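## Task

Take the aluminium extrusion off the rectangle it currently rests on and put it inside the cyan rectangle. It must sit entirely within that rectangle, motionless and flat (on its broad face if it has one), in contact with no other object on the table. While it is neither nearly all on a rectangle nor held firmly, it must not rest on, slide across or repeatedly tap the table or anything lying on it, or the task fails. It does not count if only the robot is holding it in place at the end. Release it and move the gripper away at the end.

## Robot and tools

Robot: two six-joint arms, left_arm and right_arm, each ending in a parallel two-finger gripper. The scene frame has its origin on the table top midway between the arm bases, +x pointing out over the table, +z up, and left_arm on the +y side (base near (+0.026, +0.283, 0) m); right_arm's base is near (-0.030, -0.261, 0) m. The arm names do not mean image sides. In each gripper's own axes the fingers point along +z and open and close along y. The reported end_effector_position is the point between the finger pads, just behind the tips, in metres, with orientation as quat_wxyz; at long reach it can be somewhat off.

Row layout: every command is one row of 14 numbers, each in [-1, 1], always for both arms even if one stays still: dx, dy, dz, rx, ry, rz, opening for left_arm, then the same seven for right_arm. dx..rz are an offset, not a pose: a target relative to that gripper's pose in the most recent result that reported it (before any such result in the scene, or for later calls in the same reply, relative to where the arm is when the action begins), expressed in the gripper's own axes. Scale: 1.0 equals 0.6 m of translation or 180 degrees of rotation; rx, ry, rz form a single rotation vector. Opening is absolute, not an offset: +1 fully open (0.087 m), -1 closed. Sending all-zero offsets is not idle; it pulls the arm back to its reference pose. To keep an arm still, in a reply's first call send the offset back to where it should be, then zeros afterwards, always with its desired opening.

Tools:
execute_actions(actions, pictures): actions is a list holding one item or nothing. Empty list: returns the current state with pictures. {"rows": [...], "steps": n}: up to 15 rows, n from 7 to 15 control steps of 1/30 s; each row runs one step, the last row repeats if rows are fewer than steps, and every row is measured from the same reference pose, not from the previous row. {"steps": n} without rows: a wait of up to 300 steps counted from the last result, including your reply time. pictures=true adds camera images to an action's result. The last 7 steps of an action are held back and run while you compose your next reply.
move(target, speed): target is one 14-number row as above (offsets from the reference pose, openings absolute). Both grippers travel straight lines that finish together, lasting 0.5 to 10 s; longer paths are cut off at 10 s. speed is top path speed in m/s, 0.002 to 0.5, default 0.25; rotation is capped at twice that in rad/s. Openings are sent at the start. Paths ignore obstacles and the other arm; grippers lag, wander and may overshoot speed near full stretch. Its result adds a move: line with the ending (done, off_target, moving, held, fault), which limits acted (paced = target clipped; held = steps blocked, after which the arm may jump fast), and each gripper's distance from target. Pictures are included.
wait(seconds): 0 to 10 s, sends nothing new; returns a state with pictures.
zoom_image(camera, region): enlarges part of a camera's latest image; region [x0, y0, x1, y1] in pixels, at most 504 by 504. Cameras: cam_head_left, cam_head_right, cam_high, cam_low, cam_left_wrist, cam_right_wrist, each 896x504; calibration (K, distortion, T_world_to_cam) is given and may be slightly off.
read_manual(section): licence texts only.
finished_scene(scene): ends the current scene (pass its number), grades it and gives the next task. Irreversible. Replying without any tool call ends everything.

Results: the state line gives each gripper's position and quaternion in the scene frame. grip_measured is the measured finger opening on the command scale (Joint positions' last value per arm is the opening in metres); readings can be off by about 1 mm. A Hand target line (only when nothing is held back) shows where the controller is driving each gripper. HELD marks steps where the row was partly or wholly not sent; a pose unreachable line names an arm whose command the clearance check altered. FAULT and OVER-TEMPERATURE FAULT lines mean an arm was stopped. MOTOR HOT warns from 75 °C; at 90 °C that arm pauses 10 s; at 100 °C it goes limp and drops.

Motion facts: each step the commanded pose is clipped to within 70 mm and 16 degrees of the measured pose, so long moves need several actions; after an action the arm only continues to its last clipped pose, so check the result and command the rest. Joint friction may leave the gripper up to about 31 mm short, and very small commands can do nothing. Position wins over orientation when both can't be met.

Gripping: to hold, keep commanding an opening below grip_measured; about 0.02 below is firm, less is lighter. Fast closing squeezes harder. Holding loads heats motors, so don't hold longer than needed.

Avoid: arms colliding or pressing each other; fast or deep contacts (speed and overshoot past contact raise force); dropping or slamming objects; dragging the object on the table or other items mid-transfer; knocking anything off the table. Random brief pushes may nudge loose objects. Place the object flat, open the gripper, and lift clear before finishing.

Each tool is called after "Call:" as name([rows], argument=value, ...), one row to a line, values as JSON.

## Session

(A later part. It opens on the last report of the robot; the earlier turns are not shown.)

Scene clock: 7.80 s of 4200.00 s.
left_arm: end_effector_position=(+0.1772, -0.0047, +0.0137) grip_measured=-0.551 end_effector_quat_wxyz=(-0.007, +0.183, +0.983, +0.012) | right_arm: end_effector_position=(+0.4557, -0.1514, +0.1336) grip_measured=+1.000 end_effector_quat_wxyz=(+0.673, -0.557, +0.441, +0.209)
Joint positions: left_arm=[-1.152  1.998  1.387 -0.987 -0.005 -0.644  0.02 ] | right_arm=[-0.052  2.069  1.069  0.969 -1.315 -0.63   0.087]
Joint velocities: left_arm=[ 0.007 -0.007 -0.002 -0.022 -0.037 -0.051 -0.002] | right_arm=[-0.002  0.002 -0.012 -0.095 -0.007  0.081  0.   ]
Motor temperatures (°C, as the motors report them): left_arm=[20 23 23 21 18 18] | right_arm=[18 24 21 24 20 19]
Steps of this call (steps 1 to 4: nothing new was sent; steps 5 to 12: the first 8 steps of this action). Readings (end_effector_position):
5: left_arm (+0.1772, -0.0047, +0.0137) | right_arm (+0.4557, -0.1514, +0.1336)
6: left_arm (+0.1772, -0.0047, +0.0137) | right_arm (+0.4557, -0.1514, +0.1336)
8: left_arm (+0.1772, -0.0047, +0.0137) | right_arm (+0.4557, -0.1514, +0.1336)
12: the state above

Call:
move(target=[0, 0, -0.1, 0.0067, -0.0058, -0.0056, -0.58, 0,0,0,0,0,0,1], speed=0.15)

Call:
move(target=[0.1667, 0.7153, 0, 0, 0, 0, -0.58, 0,0,0,0,0,0,1], speed=0.3)

Scene clock: 11.43 s of 4200.00 s.
left_arm: end_effector_position=(+0.1761, -0.0034, +0.0636) grip_measured=-0.551 end_effector_quat_wxyz=(-0.006, +0.179, +0.984, +0.010) | right_arm: end_effector_position=(+0.4557, -0.1514, +0.1336) grip_measured=+1.000 end_effector_quat_wxyz=(+0.673, -0.557, +0.441, +0.209)
Joint positions: left_arm=[-1.152  1.934  1.503 -1.163 -0.005 -0.653  0.02 ] | right_arm=[-0.052  2.069  1.069  0.969 -1.315 -0.63   0.087]
Joint velocities: left_arm=[-0.007 -0.012  0.002  0.051 -0.007  0.007  0.   ] | right_arm=[ 0.007 -0.007 -0.007 -0.022  0.022 -0.022  0.   ]
Motor temperatures (°C, as the motors report them): left_arm=[20 24 23 21 18 18] | right_arm=[18 25 22 24 20 19]
Hand target (left_arm): +0.178, -0.006, +0.074; -0.000, +0.175, +0.985, -0.000
Hand target (right_arm): +0.456, -0.151, +0.134; +0.673, -0.557, +0.441, +0.209
Off your previous action's commanded pose (left_arm): 0.000 m, 0 deg at its last step (step 7 of this call).
Off your previous action's commanded pose (right_arm): 0.000 m, 0 deg at its last step (step 7 of this call).
Off the commanded pose (left_arm): 0.011 m, 1 deg.
Off the commanded pose (right_arm): 0.000 m, 0 deg.
Kept back: nothing.
move: off_target (left_arm)
camera_calibration (this result's frames):
cam_left_wrist: T_world_to_cam=[[-0.34919, -0.936795, -0.021937, 0.0633289], [-0.58777, 0.200738, 0.783729, 0.0737642], [-0.72979, 0.286564, -0.620716, 0.316748], [0, 0, 0, 1]] pos_world=[0.296629, -0.0462495, 0.140188]
cam_right_wrist: T_world_to_cam=[[0.765962, -0.31709, 0.559245, -0.474528], [0.0286289, -0.852212, -0.522412, -0.0586826], [0.642248, 0.416159, -0.643685, 0.00221017], [0, 0, 0, 1]] pos_world=[0.363731, -0.201398, 0.236144]

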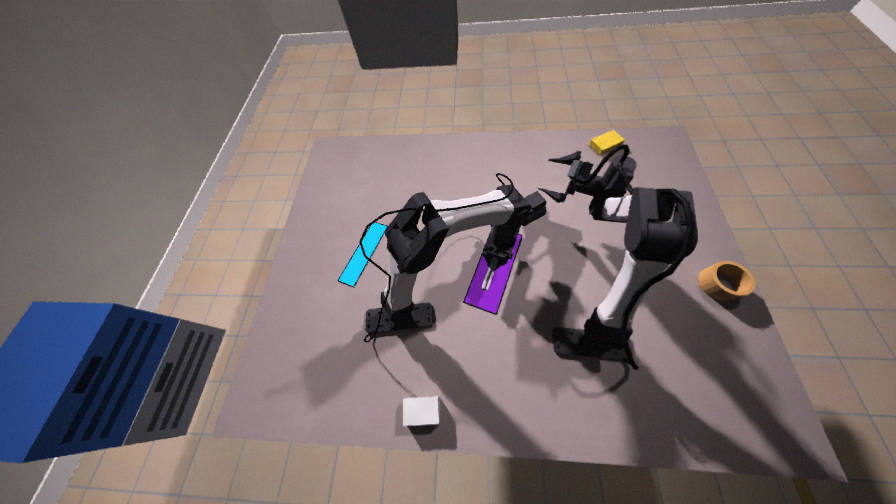

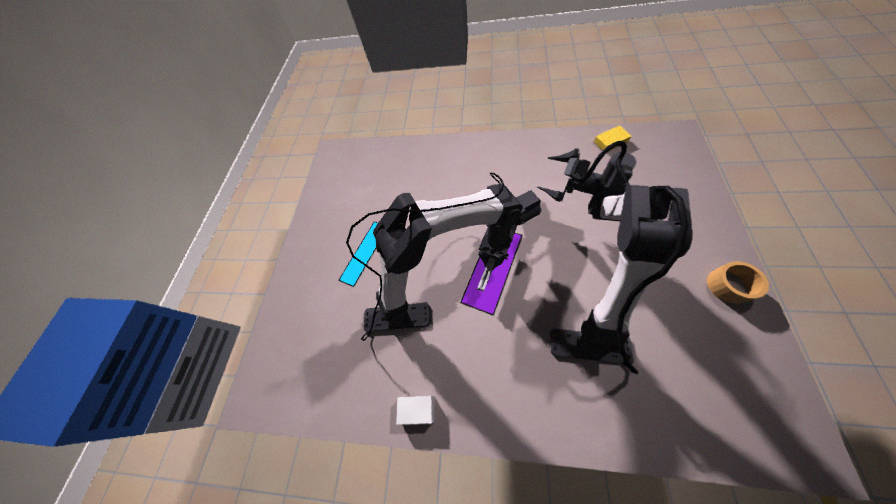

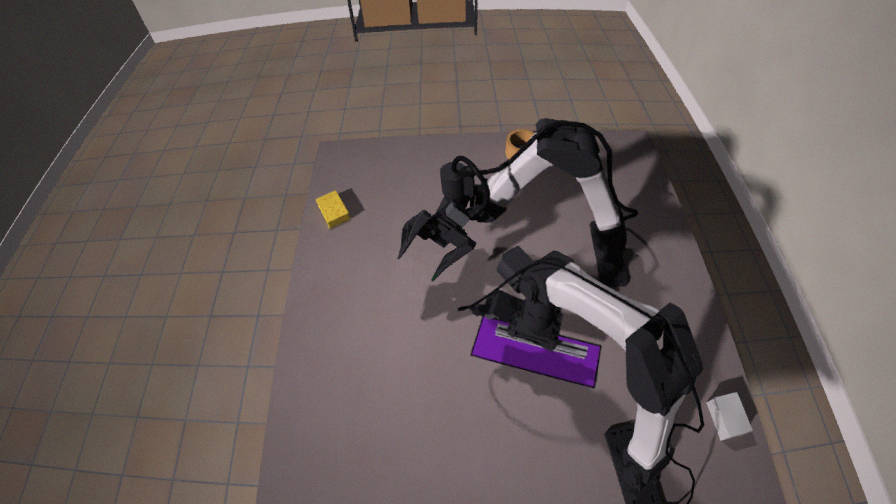

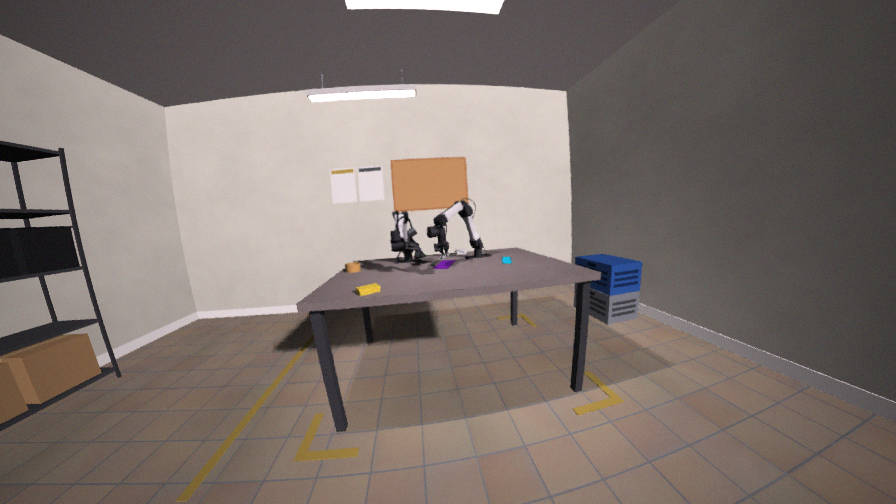

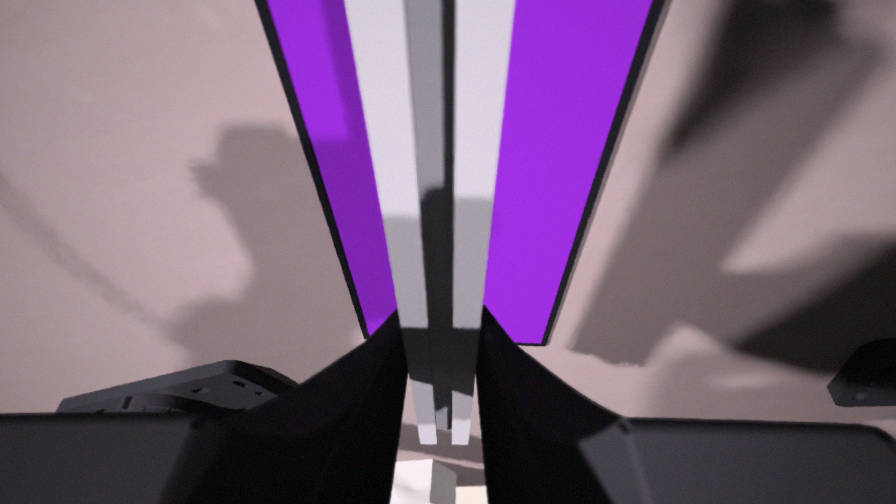

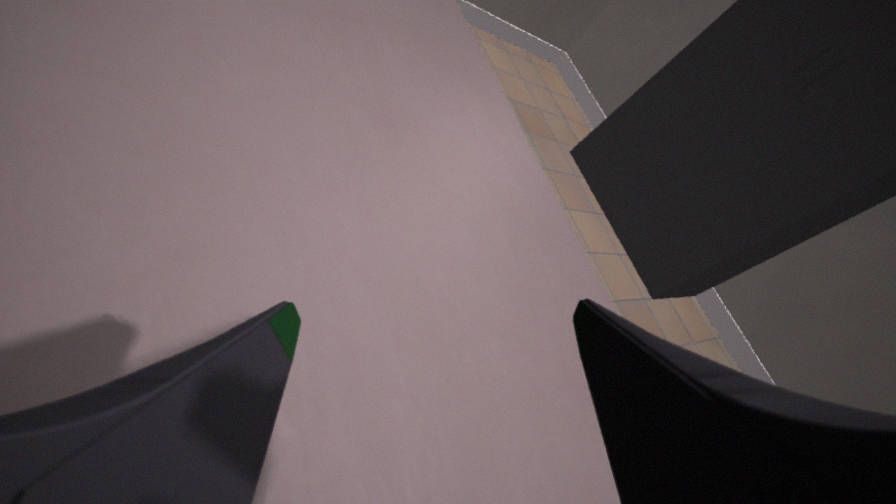

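Scene clock: 13.60 s of 4200.00 s.
left_arm: end_effector_position=(+0.2303, +0.4363, +0.0780) grip_measured=-0.551 end_effector_quat_wxyz=(-0.006, +0.178, +0.984, +0.023) | right_arm: end_effector_position=(+0.4557, -0.1514, +0.1336) grip_measured=+1.000 end_effector_quat_wxyz=(+0.673, -0.557, +0.441, +0.209)
Joint positions: left_arm=[ 0.35   1.602  1.159 -1.109 -0.044  0.848  0.02 ] | right_arm=[-0.052  2.069  1.069  0.969 -1.315 -0.63   0.087]
Joint velocities: left_arm=[-0.012  0.002  0.002  0.022 -0.037  0.037  0.001] | right_arm=[-0.002 -0.002 -0.002 -0.037 -0.037 -0.037  0.   ]
Motor temperatures (°C, as the motors report them): left_arm=[20 24 23 21 18 18] | right_arm=[18 26 22 24 20 19]
Hand target (left_arm): +0.235, +0.440, +0.080; -0.002, +0.179, +0.984, +0.021
Hand target (right_arm): +0.456, -0.151, +0.134; +0.673, -0.557, +0.441, +0.209
Off the commanded pose (left_arm): 0.007 m, 2 deg.
Off the commanded pose (right_arm): 0.000 m, 0 deg.
Kept back: nothing.
move: done
camera_calibration (this result's frames):
cam_left_wrist: T_world_to_cam=[[-0.348036, -0.936273, -0.0475815, 0.496059], [-0.591096, 0.179765, 0.786314, 0.0158306], [-0.727651, 0.301791, -0.615992, 0.231754], [0, 0, 0, 1]] pos_world=[0.35064, 0.39166, 0.153914]
cam_right_wrist: T_world_to_cam=[[0.765962, -0.31709, 0.559245, -0.474528], [0.0286289, -0.852212, -0.522412, -0.0586826], [0.642248, 0.416159, -0.643685, 0.00221017], [0, 0, 0, 1]] pos_world=[0.363731, -0.201398, 0.236144]

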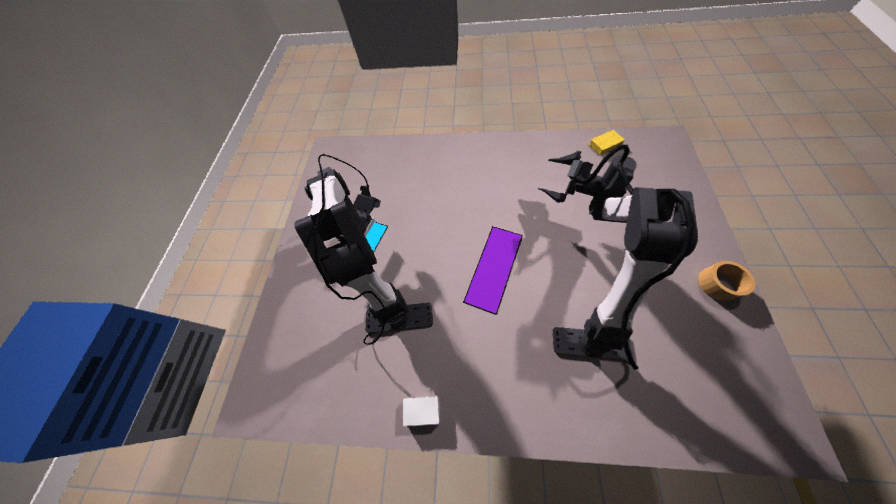

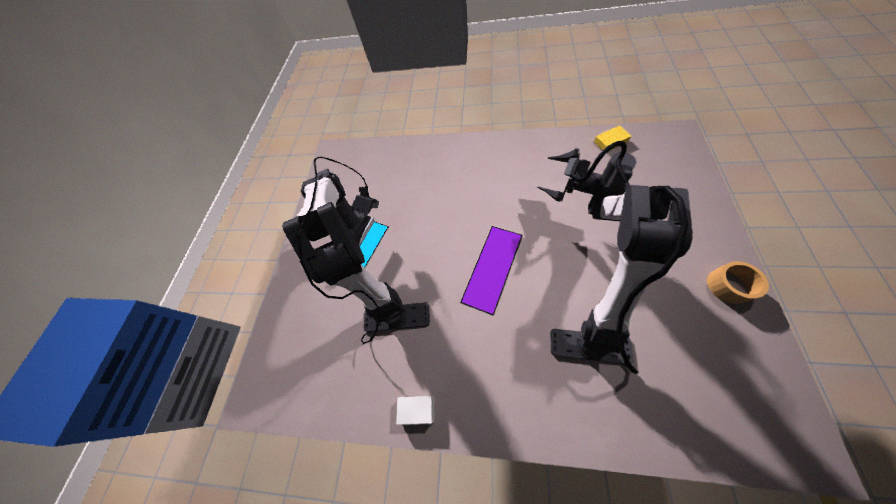

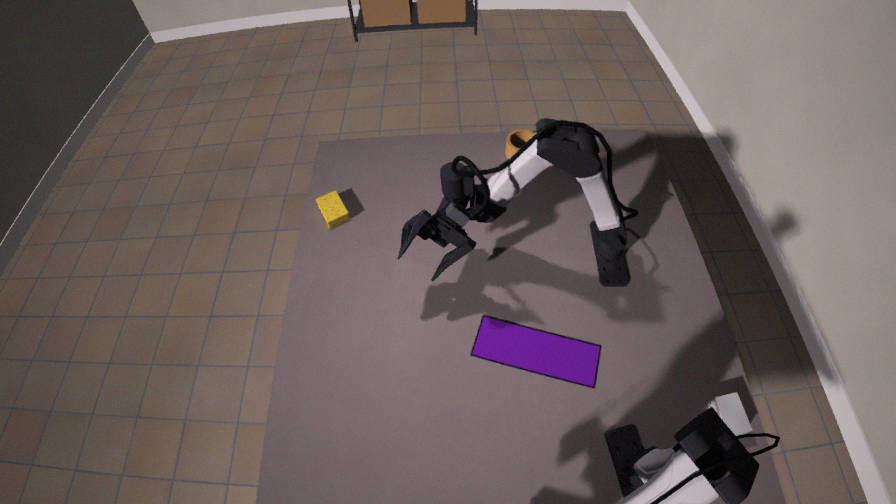

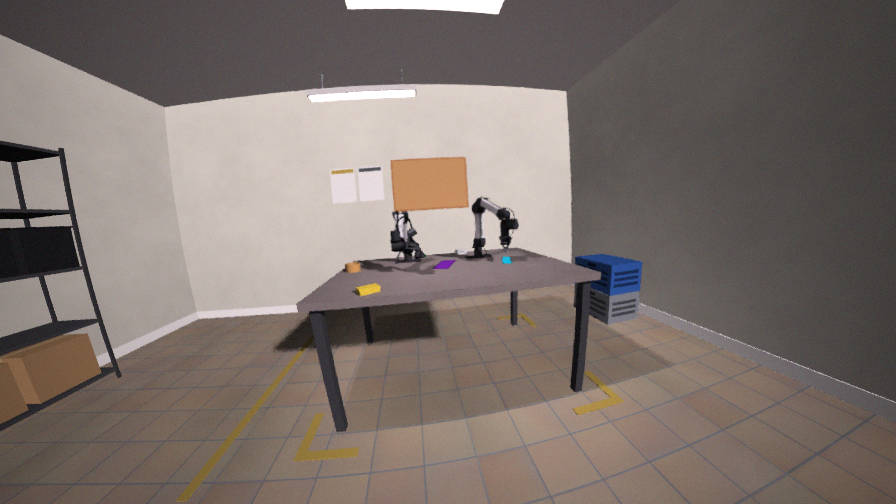

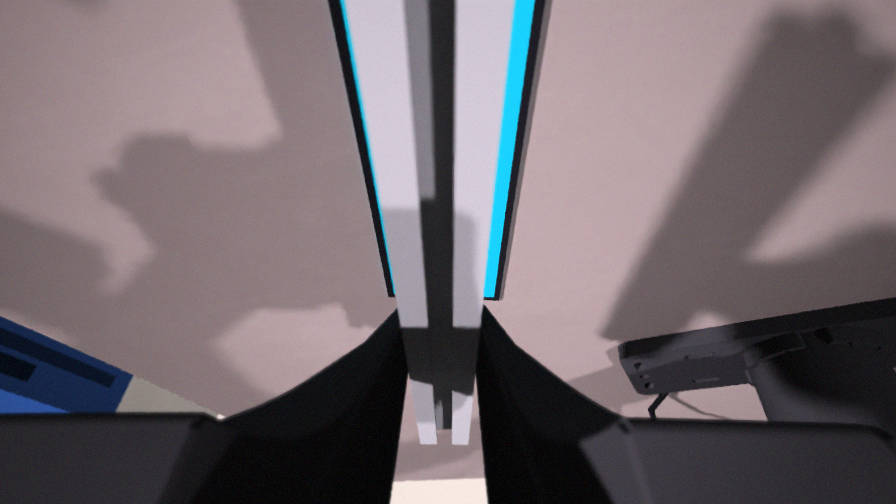

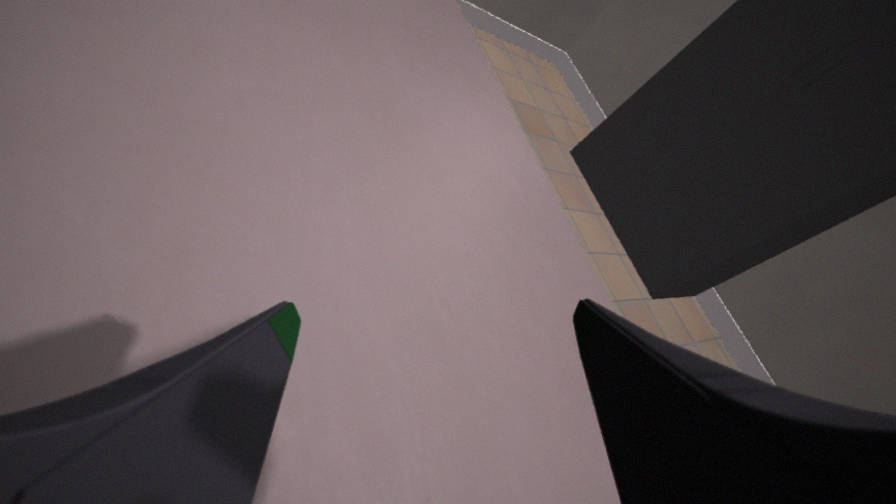

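Call:
move(target=[-0.007, 0.002, 0.11, 0.0137, -0.0064, 0, -0.58, 0,0,0,0,0,0,1], speed=0.1)

Scene clock: 18.10 s of 4200.00 s.
left_arm: end_effector_position=(+0.2370, +0.4393, +0.0185) grip_measured=-0.551 end_effector_quat_wxyz=(+0.001, +0.181, +0.983, +0.008) | right_arm: end_effector_position=(+0.4557, -0.1514, +0.1336) grip_measured=+1.000 end_effector_quat_wxyz=(+0.673, -0.557, +0.441, +0.209)
Joint positions: left_arm=[ 0.368  1.707  1.028 -0.88  -0.01   0.872  0.02 ] | right_arm=[-0.052  2.069  1.069  0.969 -1.315 -0.63   0.087]
Joint velocities: left_arm=[-0.007 -0.017  0.022 -0.007 -0.007 -0.037  0.   ] | right_arm=[-0.017  0.007  0.007 -0.051 -0.007 -0.037  0.   ]
Motor temperatures (°C, as the motors report them): left_arm=[20 24 24 21 18 18] | right_arm=[18 27 22 25 20 19]
Hand target (left_arm): +0.234, +0.439, +0.012; -0.000, +0.178, +0.984, +0.000
Hand target (right_arm): +0.456, -0.151, +0.134; +0.673, -0.557, +0.441, +0.209
Off the commanded pose (left_arm): 0.007 m, 1 deg.
Off the commanded pose (right_arm): 0.000 m, 0 deg.
Kept back: nothing.
After step 90, 0.27 s passed at rest.
move: done
camera_calibration (this result's frames):
cam_left_wrist: T_world_to_cam=[[-0.353546, -0.935193, -0.0204752, 0.498647], [-0.597378, 0.208884, 0.774278, 0.0550103], [-0.719823, 0.285974, -0.632514, 0.204463], [0, 0, 0, 1]] pos_world=[0.356334, 0.39637, 0.0969425]
cam_right_wrist: T_world_to_cam=[[0.765962, -0.31709, 0.559245, -0.474528], [0.0286289, -0.852212, -0.522412, -0.0586826], [0.642248, 0.416159, -0.643685, 0.00221017], [0, 0, 0, 1]] pos_world=[0.363731, -0.201398, 0.236144]

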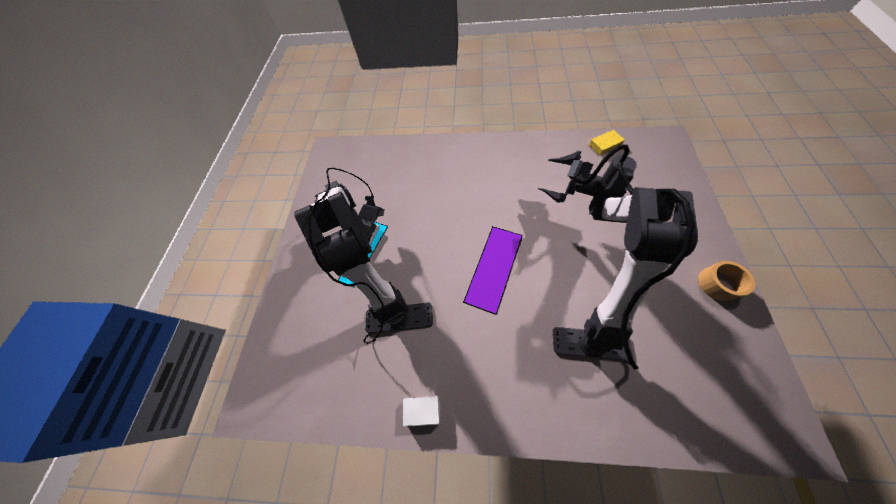

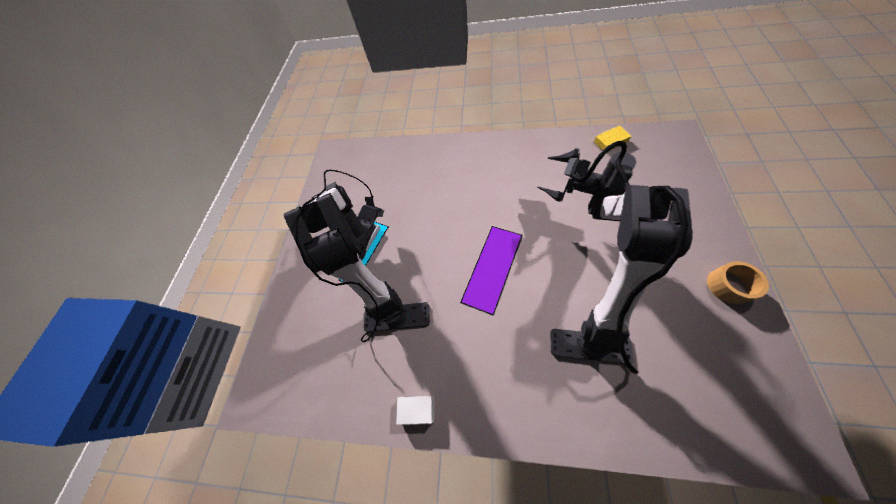

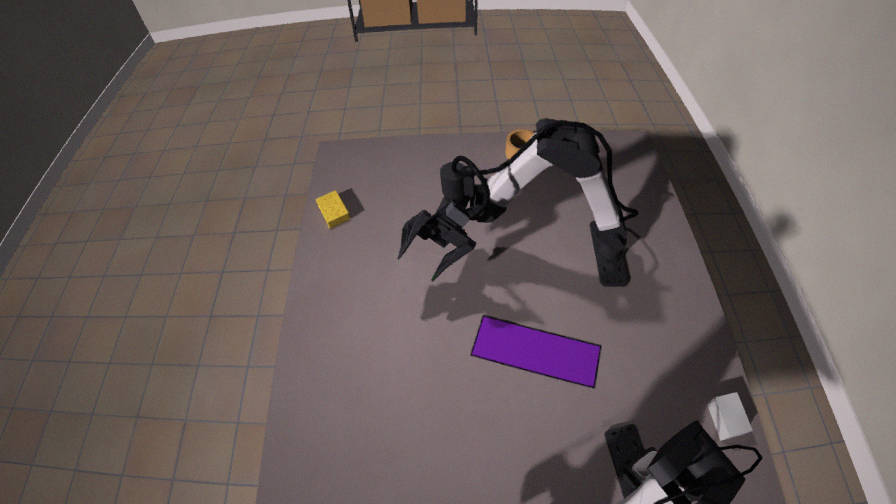

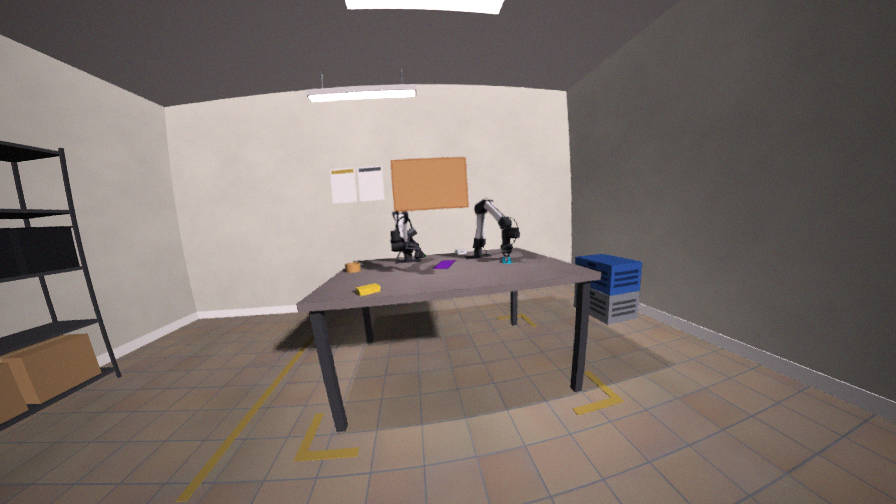

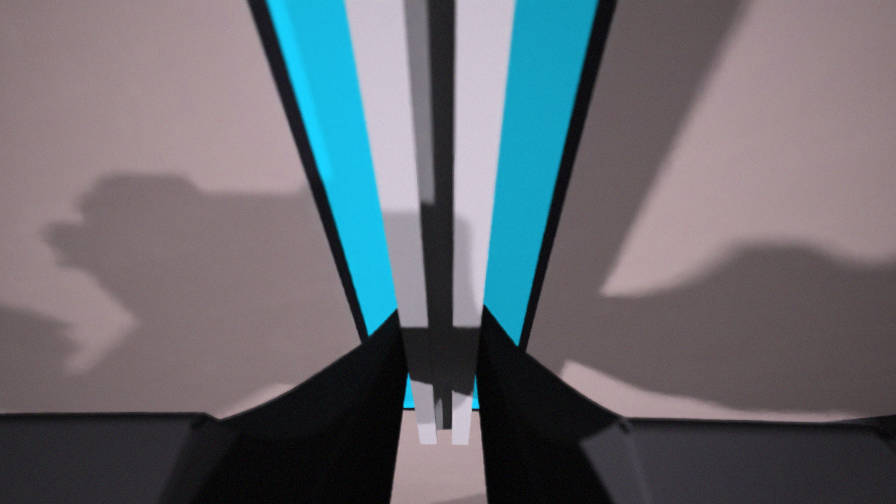

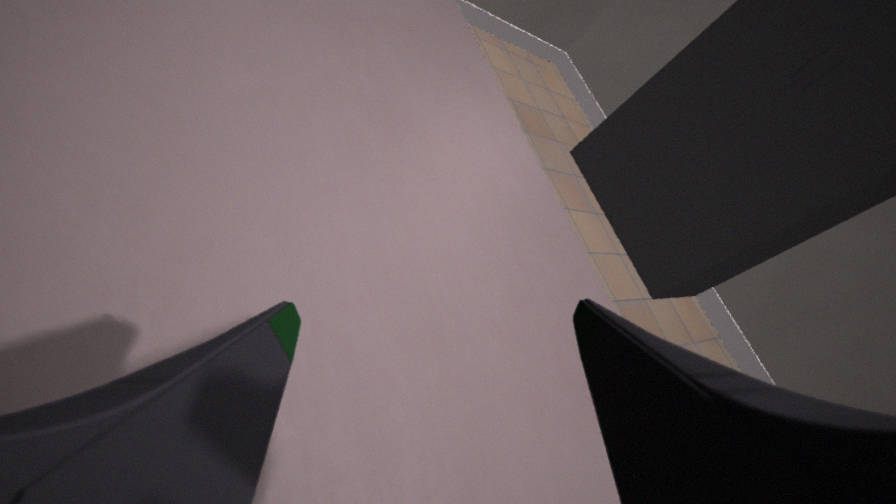

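Call:
zoom_image(camera="cam_head_right", region=[330, 200, 410, 290])

Call:
zoom_image(camera="cam_head_left", region=[330, 200, 410, 290])

Call:
zoom_image(camera="cam_low", region=[480, 235, 540, 275])

Region (330, 200, 410, 290) of cam_head_right's 896x504 image, scaled by 5.600, with more detail than that image has.

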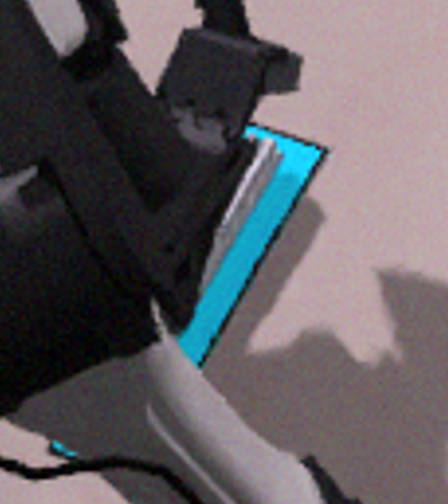

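Region (330, 200, 410, 290) of cam_head_left's 896x504 image, scaled by 5.600, with more detail than that image has.

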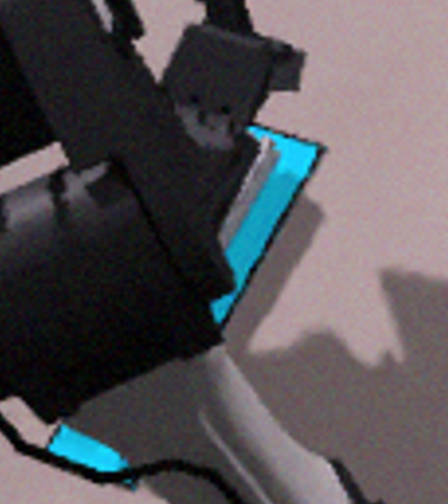

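Region (480, 235, 540, 275) of cam_low's 896x504 image, scaled by 8.400, with more detail than that image has.

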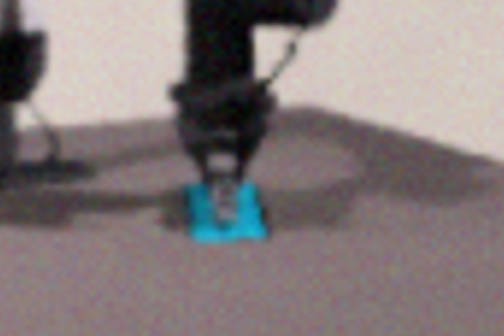

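Call:
move(target=[0,0,0,0,0,0,1, 0,0,0,0,0,0,1], speed=0.1)

Call:
move(target=[0,0,-0.2,0,0,0,1, 0,0,0,0,0,0,1], speed=0.2)

Scene clock: 20.07 s of 4200.00 s.
left_arm: end_effector_position=(+0.2373, +0.4394, +0.0184) grip_measured=+1.000 end_effector_quat_wxyz=(+0.002, +0.181, +0.983, +0.008) | right_arm: end_effector_position=(+0.4557, -0.1514, +0.1336) grip_measured=+1.000 end_effector_quat_wxyz=(+0.673, -0.557, +0.441, +0.209)
Joint positions: left_arm=[ 0.368  1.707  1.028 -0.879 -0.01   0.872  0.087] | right_arm=[-0.052  2.069  1.069  0.969 -1.315 -0.63   0.087]
Joint velocities: left_arm=[ 0.007 -0.002 -0.002 -0.007 -0.095 -0.037  0.   ] | right_arm=[ 0.017  0.007 -0.002 -0.051  0.022  0.007  0.   ]
Motor temperatures (°C, as the motors report them): left_arm=[20 24 24 21 18 18] | right_arm=[18 27 22 25 20 19]
Hand target (left_arm): +0.237, +0.439, +0.018; +0.001, +0.181, +0.983, +0.008
Hand target (right_arm): +0.456, -0.151, +0.134; +0.673, -0.557, +0.441, +0.209
Off the commanded pose (left_arm): 0.000 m, 0 deg.
Off the commanded pose (right_arm): 0.000 m, 0 deg.
Kept back: nothing.
move: done
camera_calibration (this result's frames):
cam_left_wrist: T_world_to_cam=[[-0.353525, -0.935182, -0.0213488, 0.498871], [-0.598153, 0.208454, 0.773796, 0.055533], [-0.71919, 0.286326, -0.633075, 0.204292], [0, 0, 0, 1]] pos_world=[0.356505, 0.396465, 0.0970109]
cam_right_wrist: T_world_to_cam=[[0.765962, -0.31709, 0.559245, -0.474528], [0.0286289, -0.852212, -0.522412, -0.0586826], [0.642248, 0.416159, -0.643685, 0.00221017], [0, 0, 0, 1]] pos_world=[0.363731, -0.201398, 0.236144]

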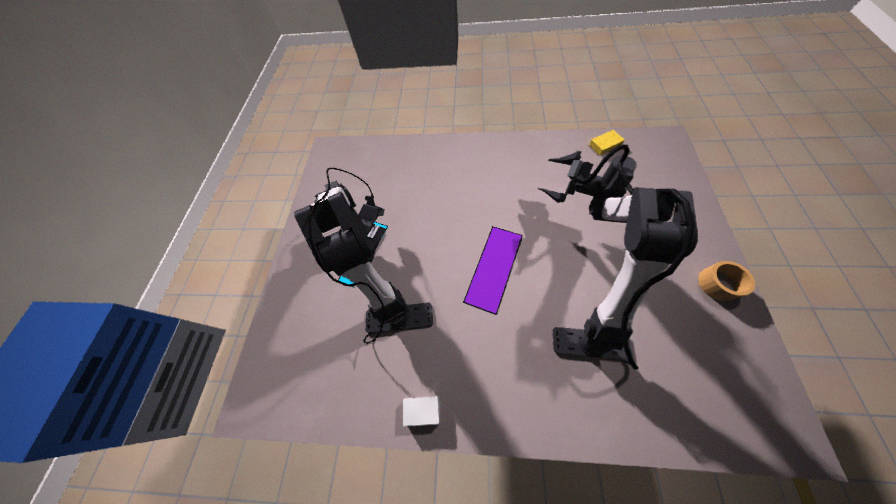

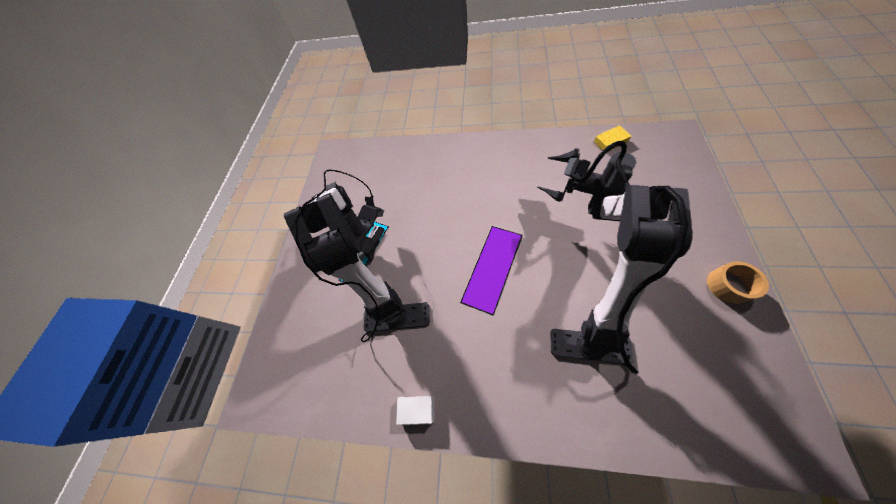

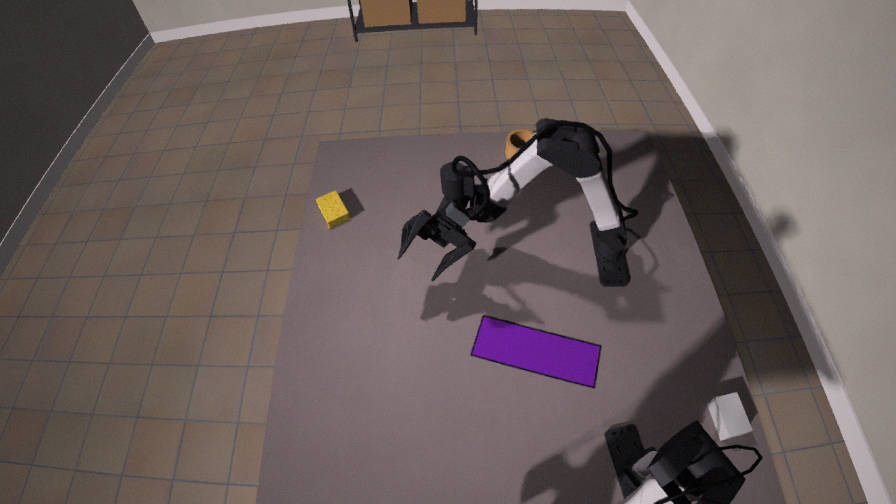

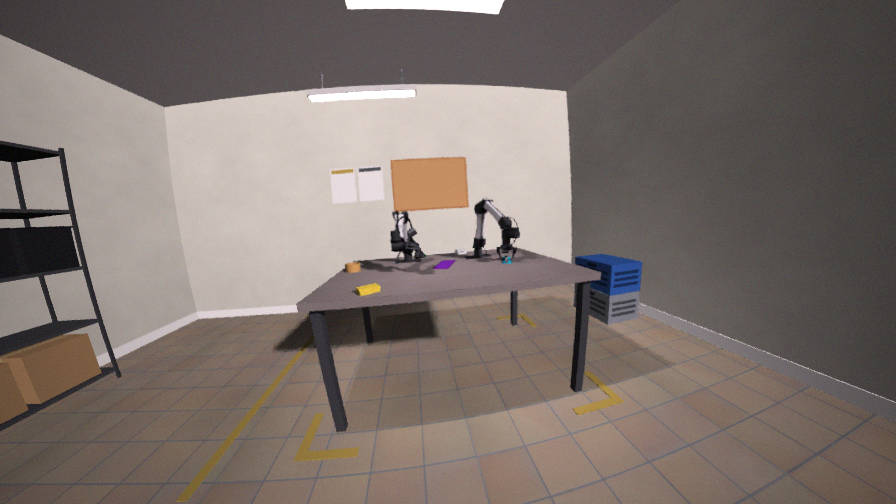

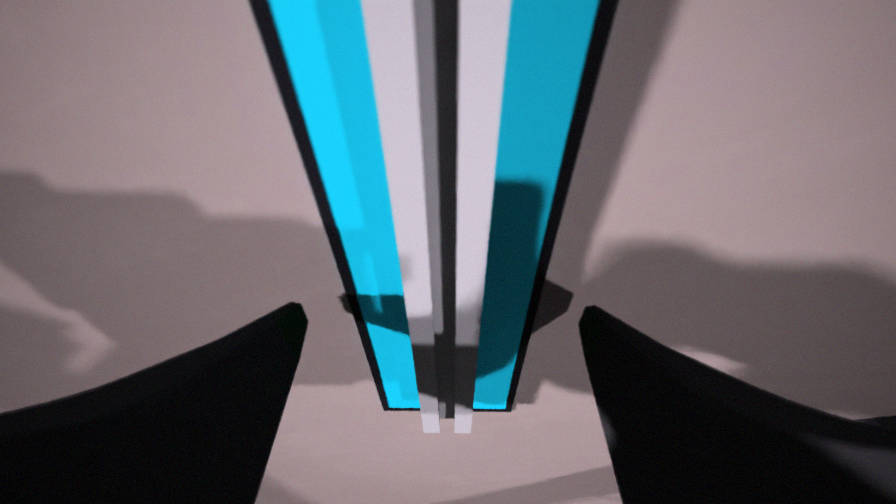

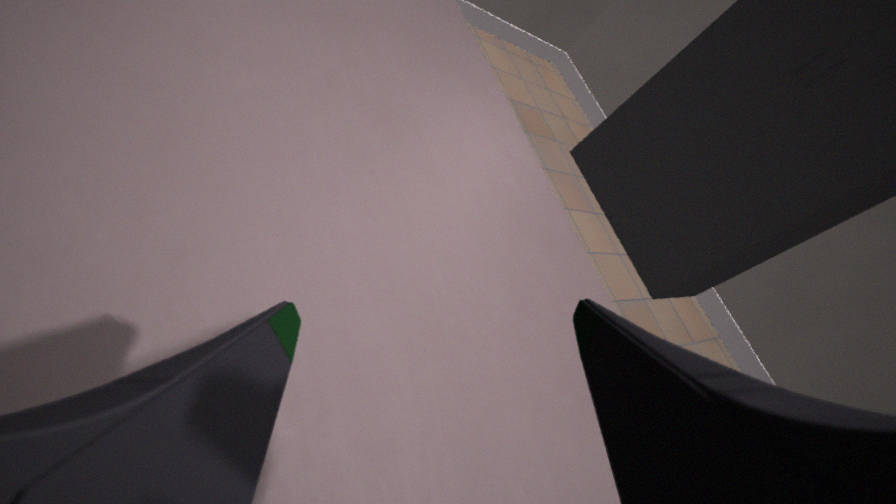

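Scene clock: 21.37 s of 4200.00 s.
left_arm: end_effector_position=(+0.2349, +0.4381, +0.1303) grip_measured=+1.000 end_effector_quat_wxyz=(-0.007, +0.181, +0.983, +0.001) | right_arm: end_effector_position=(+0.4557, -0.1514, +0.1336) grip_measured=+1.000 end_effector_quat_wxyz=(+0.673, -0.557, +0.441, +0.209)
Joint positions: left_arm=[ 0.368  1.626  1.394 -1.347 -0.01   0.871  0.087] | right_arm=[-0.052  2.069  1.069  0.969 -1.315 -0.63   0.087]
Joint velocities: left_arm=[-0.002  0.012 -0.017 -0.007 -0.051  0.022  0.   ] | right_arm=[ 0.007 -0.012  0.002 -0.081  0.11  -0.007  0.   ]
Motor temperatures (°C, as the motors report them): left_arm=[20 24 24 21 18 18] | right_arm=[18 28 22 25 20 19]
Hand target (left_arm): +0.237, +0.437, +0.139; +0.002, +0.181, +0.983, +0.008
Hand target (right_arm): +0.456, -0.151, +0.134; +0.673, -0.557, +0.441, +0.209
Off the commanded pose (left_arm): 0.008 m, 1 deg.
Off the commanded pose (right_arm): 0.000 m, 0 deg.
Kept back: nothing.
move: done
camera_calibration (this result's frames):
cam_left_wrist: T_world_to_cam=[[-0.353416, -0.935454, -0.00475255, 0.497116], [-0.583444, 0.216449, 0.782779, -0.040285], [-0.731225, 0.279419, -0.622282, 0.278231], [0, 0, 0, 1]] pos_world=[0.355634, 0.396006, 0.207035]
cam_right_wrist: T_world_to_cam=[[0.765962, -0.31709, 0.559245, -0.474528], [0.0286289, -0.852212, -0.522412, -0.0586826], [0.642248, 0.416159, -0.643685, 0.00221017], [0, 0, 0, 1]] pos_world=[0.363731, -0.201398, 0.236144]

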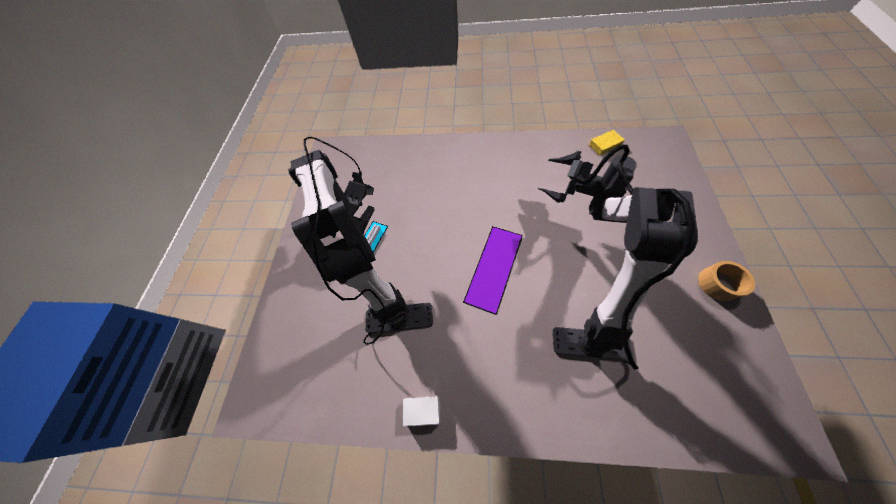

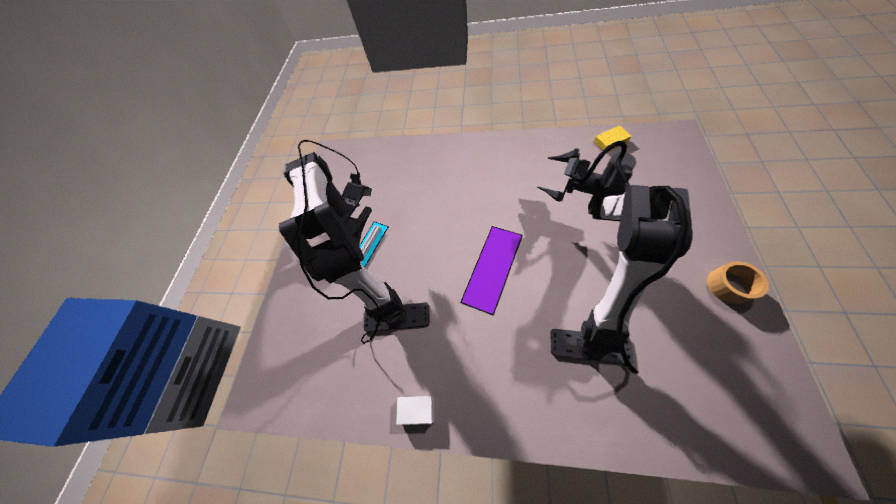

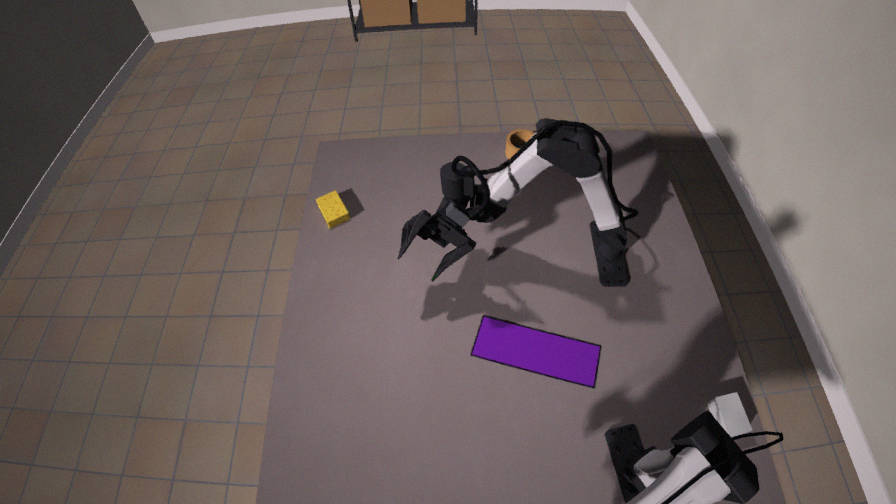

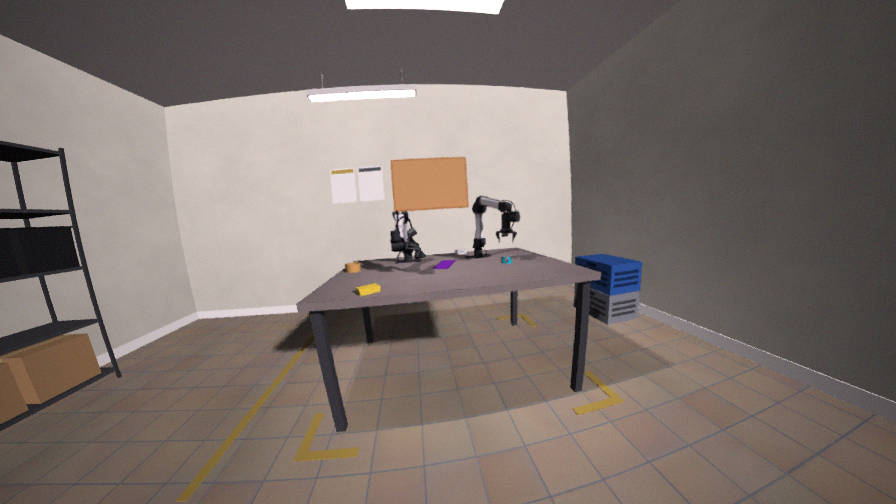

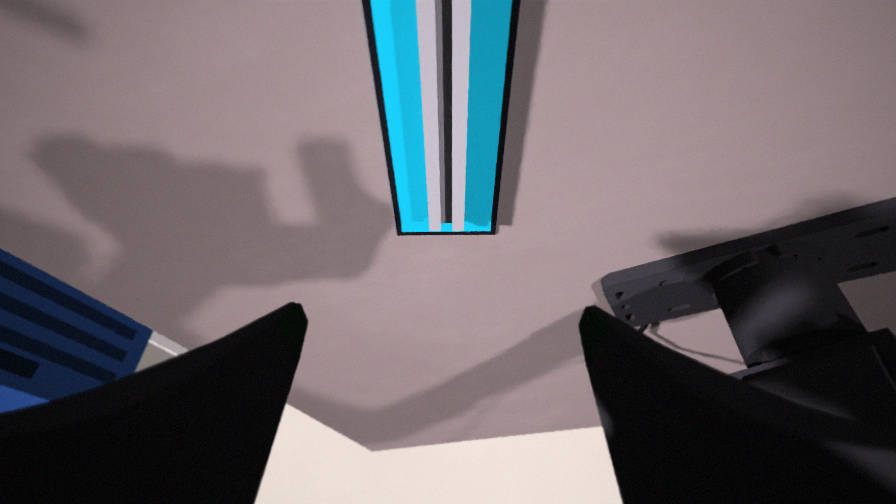

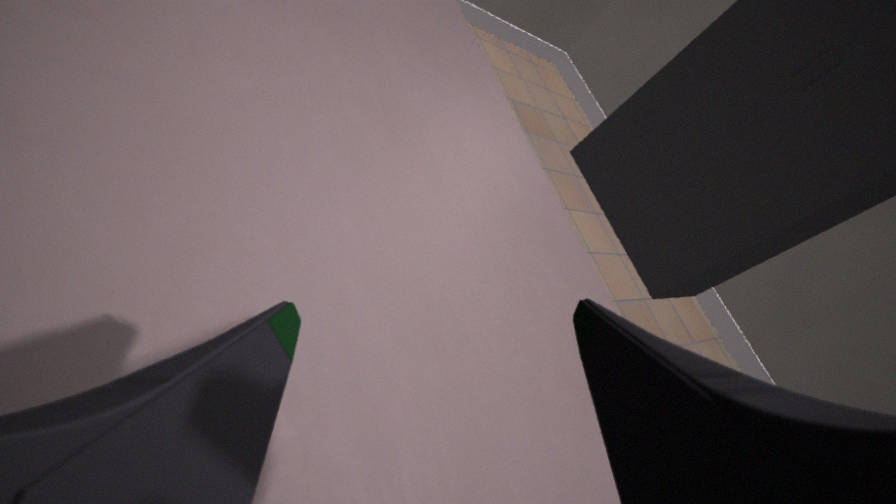

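Call:
zoom_image(camera="cam_head_right", region=[340, 205, 410, 275])

Region (340, 205, 410, 275) of cam_head_right's 896x504 image, scaled by 7.200, with more detail than that image has.

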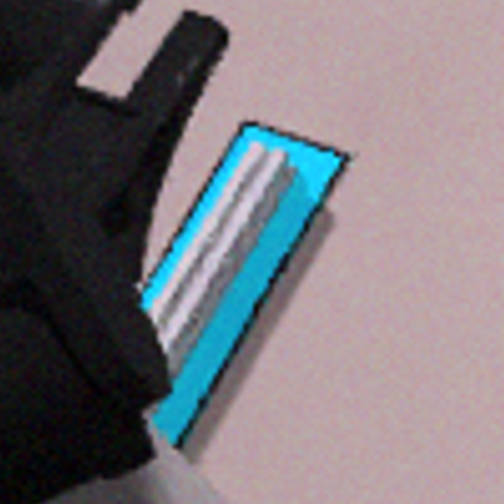

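The extrusion is lying flat inside the cyan rectangle, with a margin at both ends, and the arm is clear.

Call:
finished_scene(scene=2)

The scene is finished: the task was done.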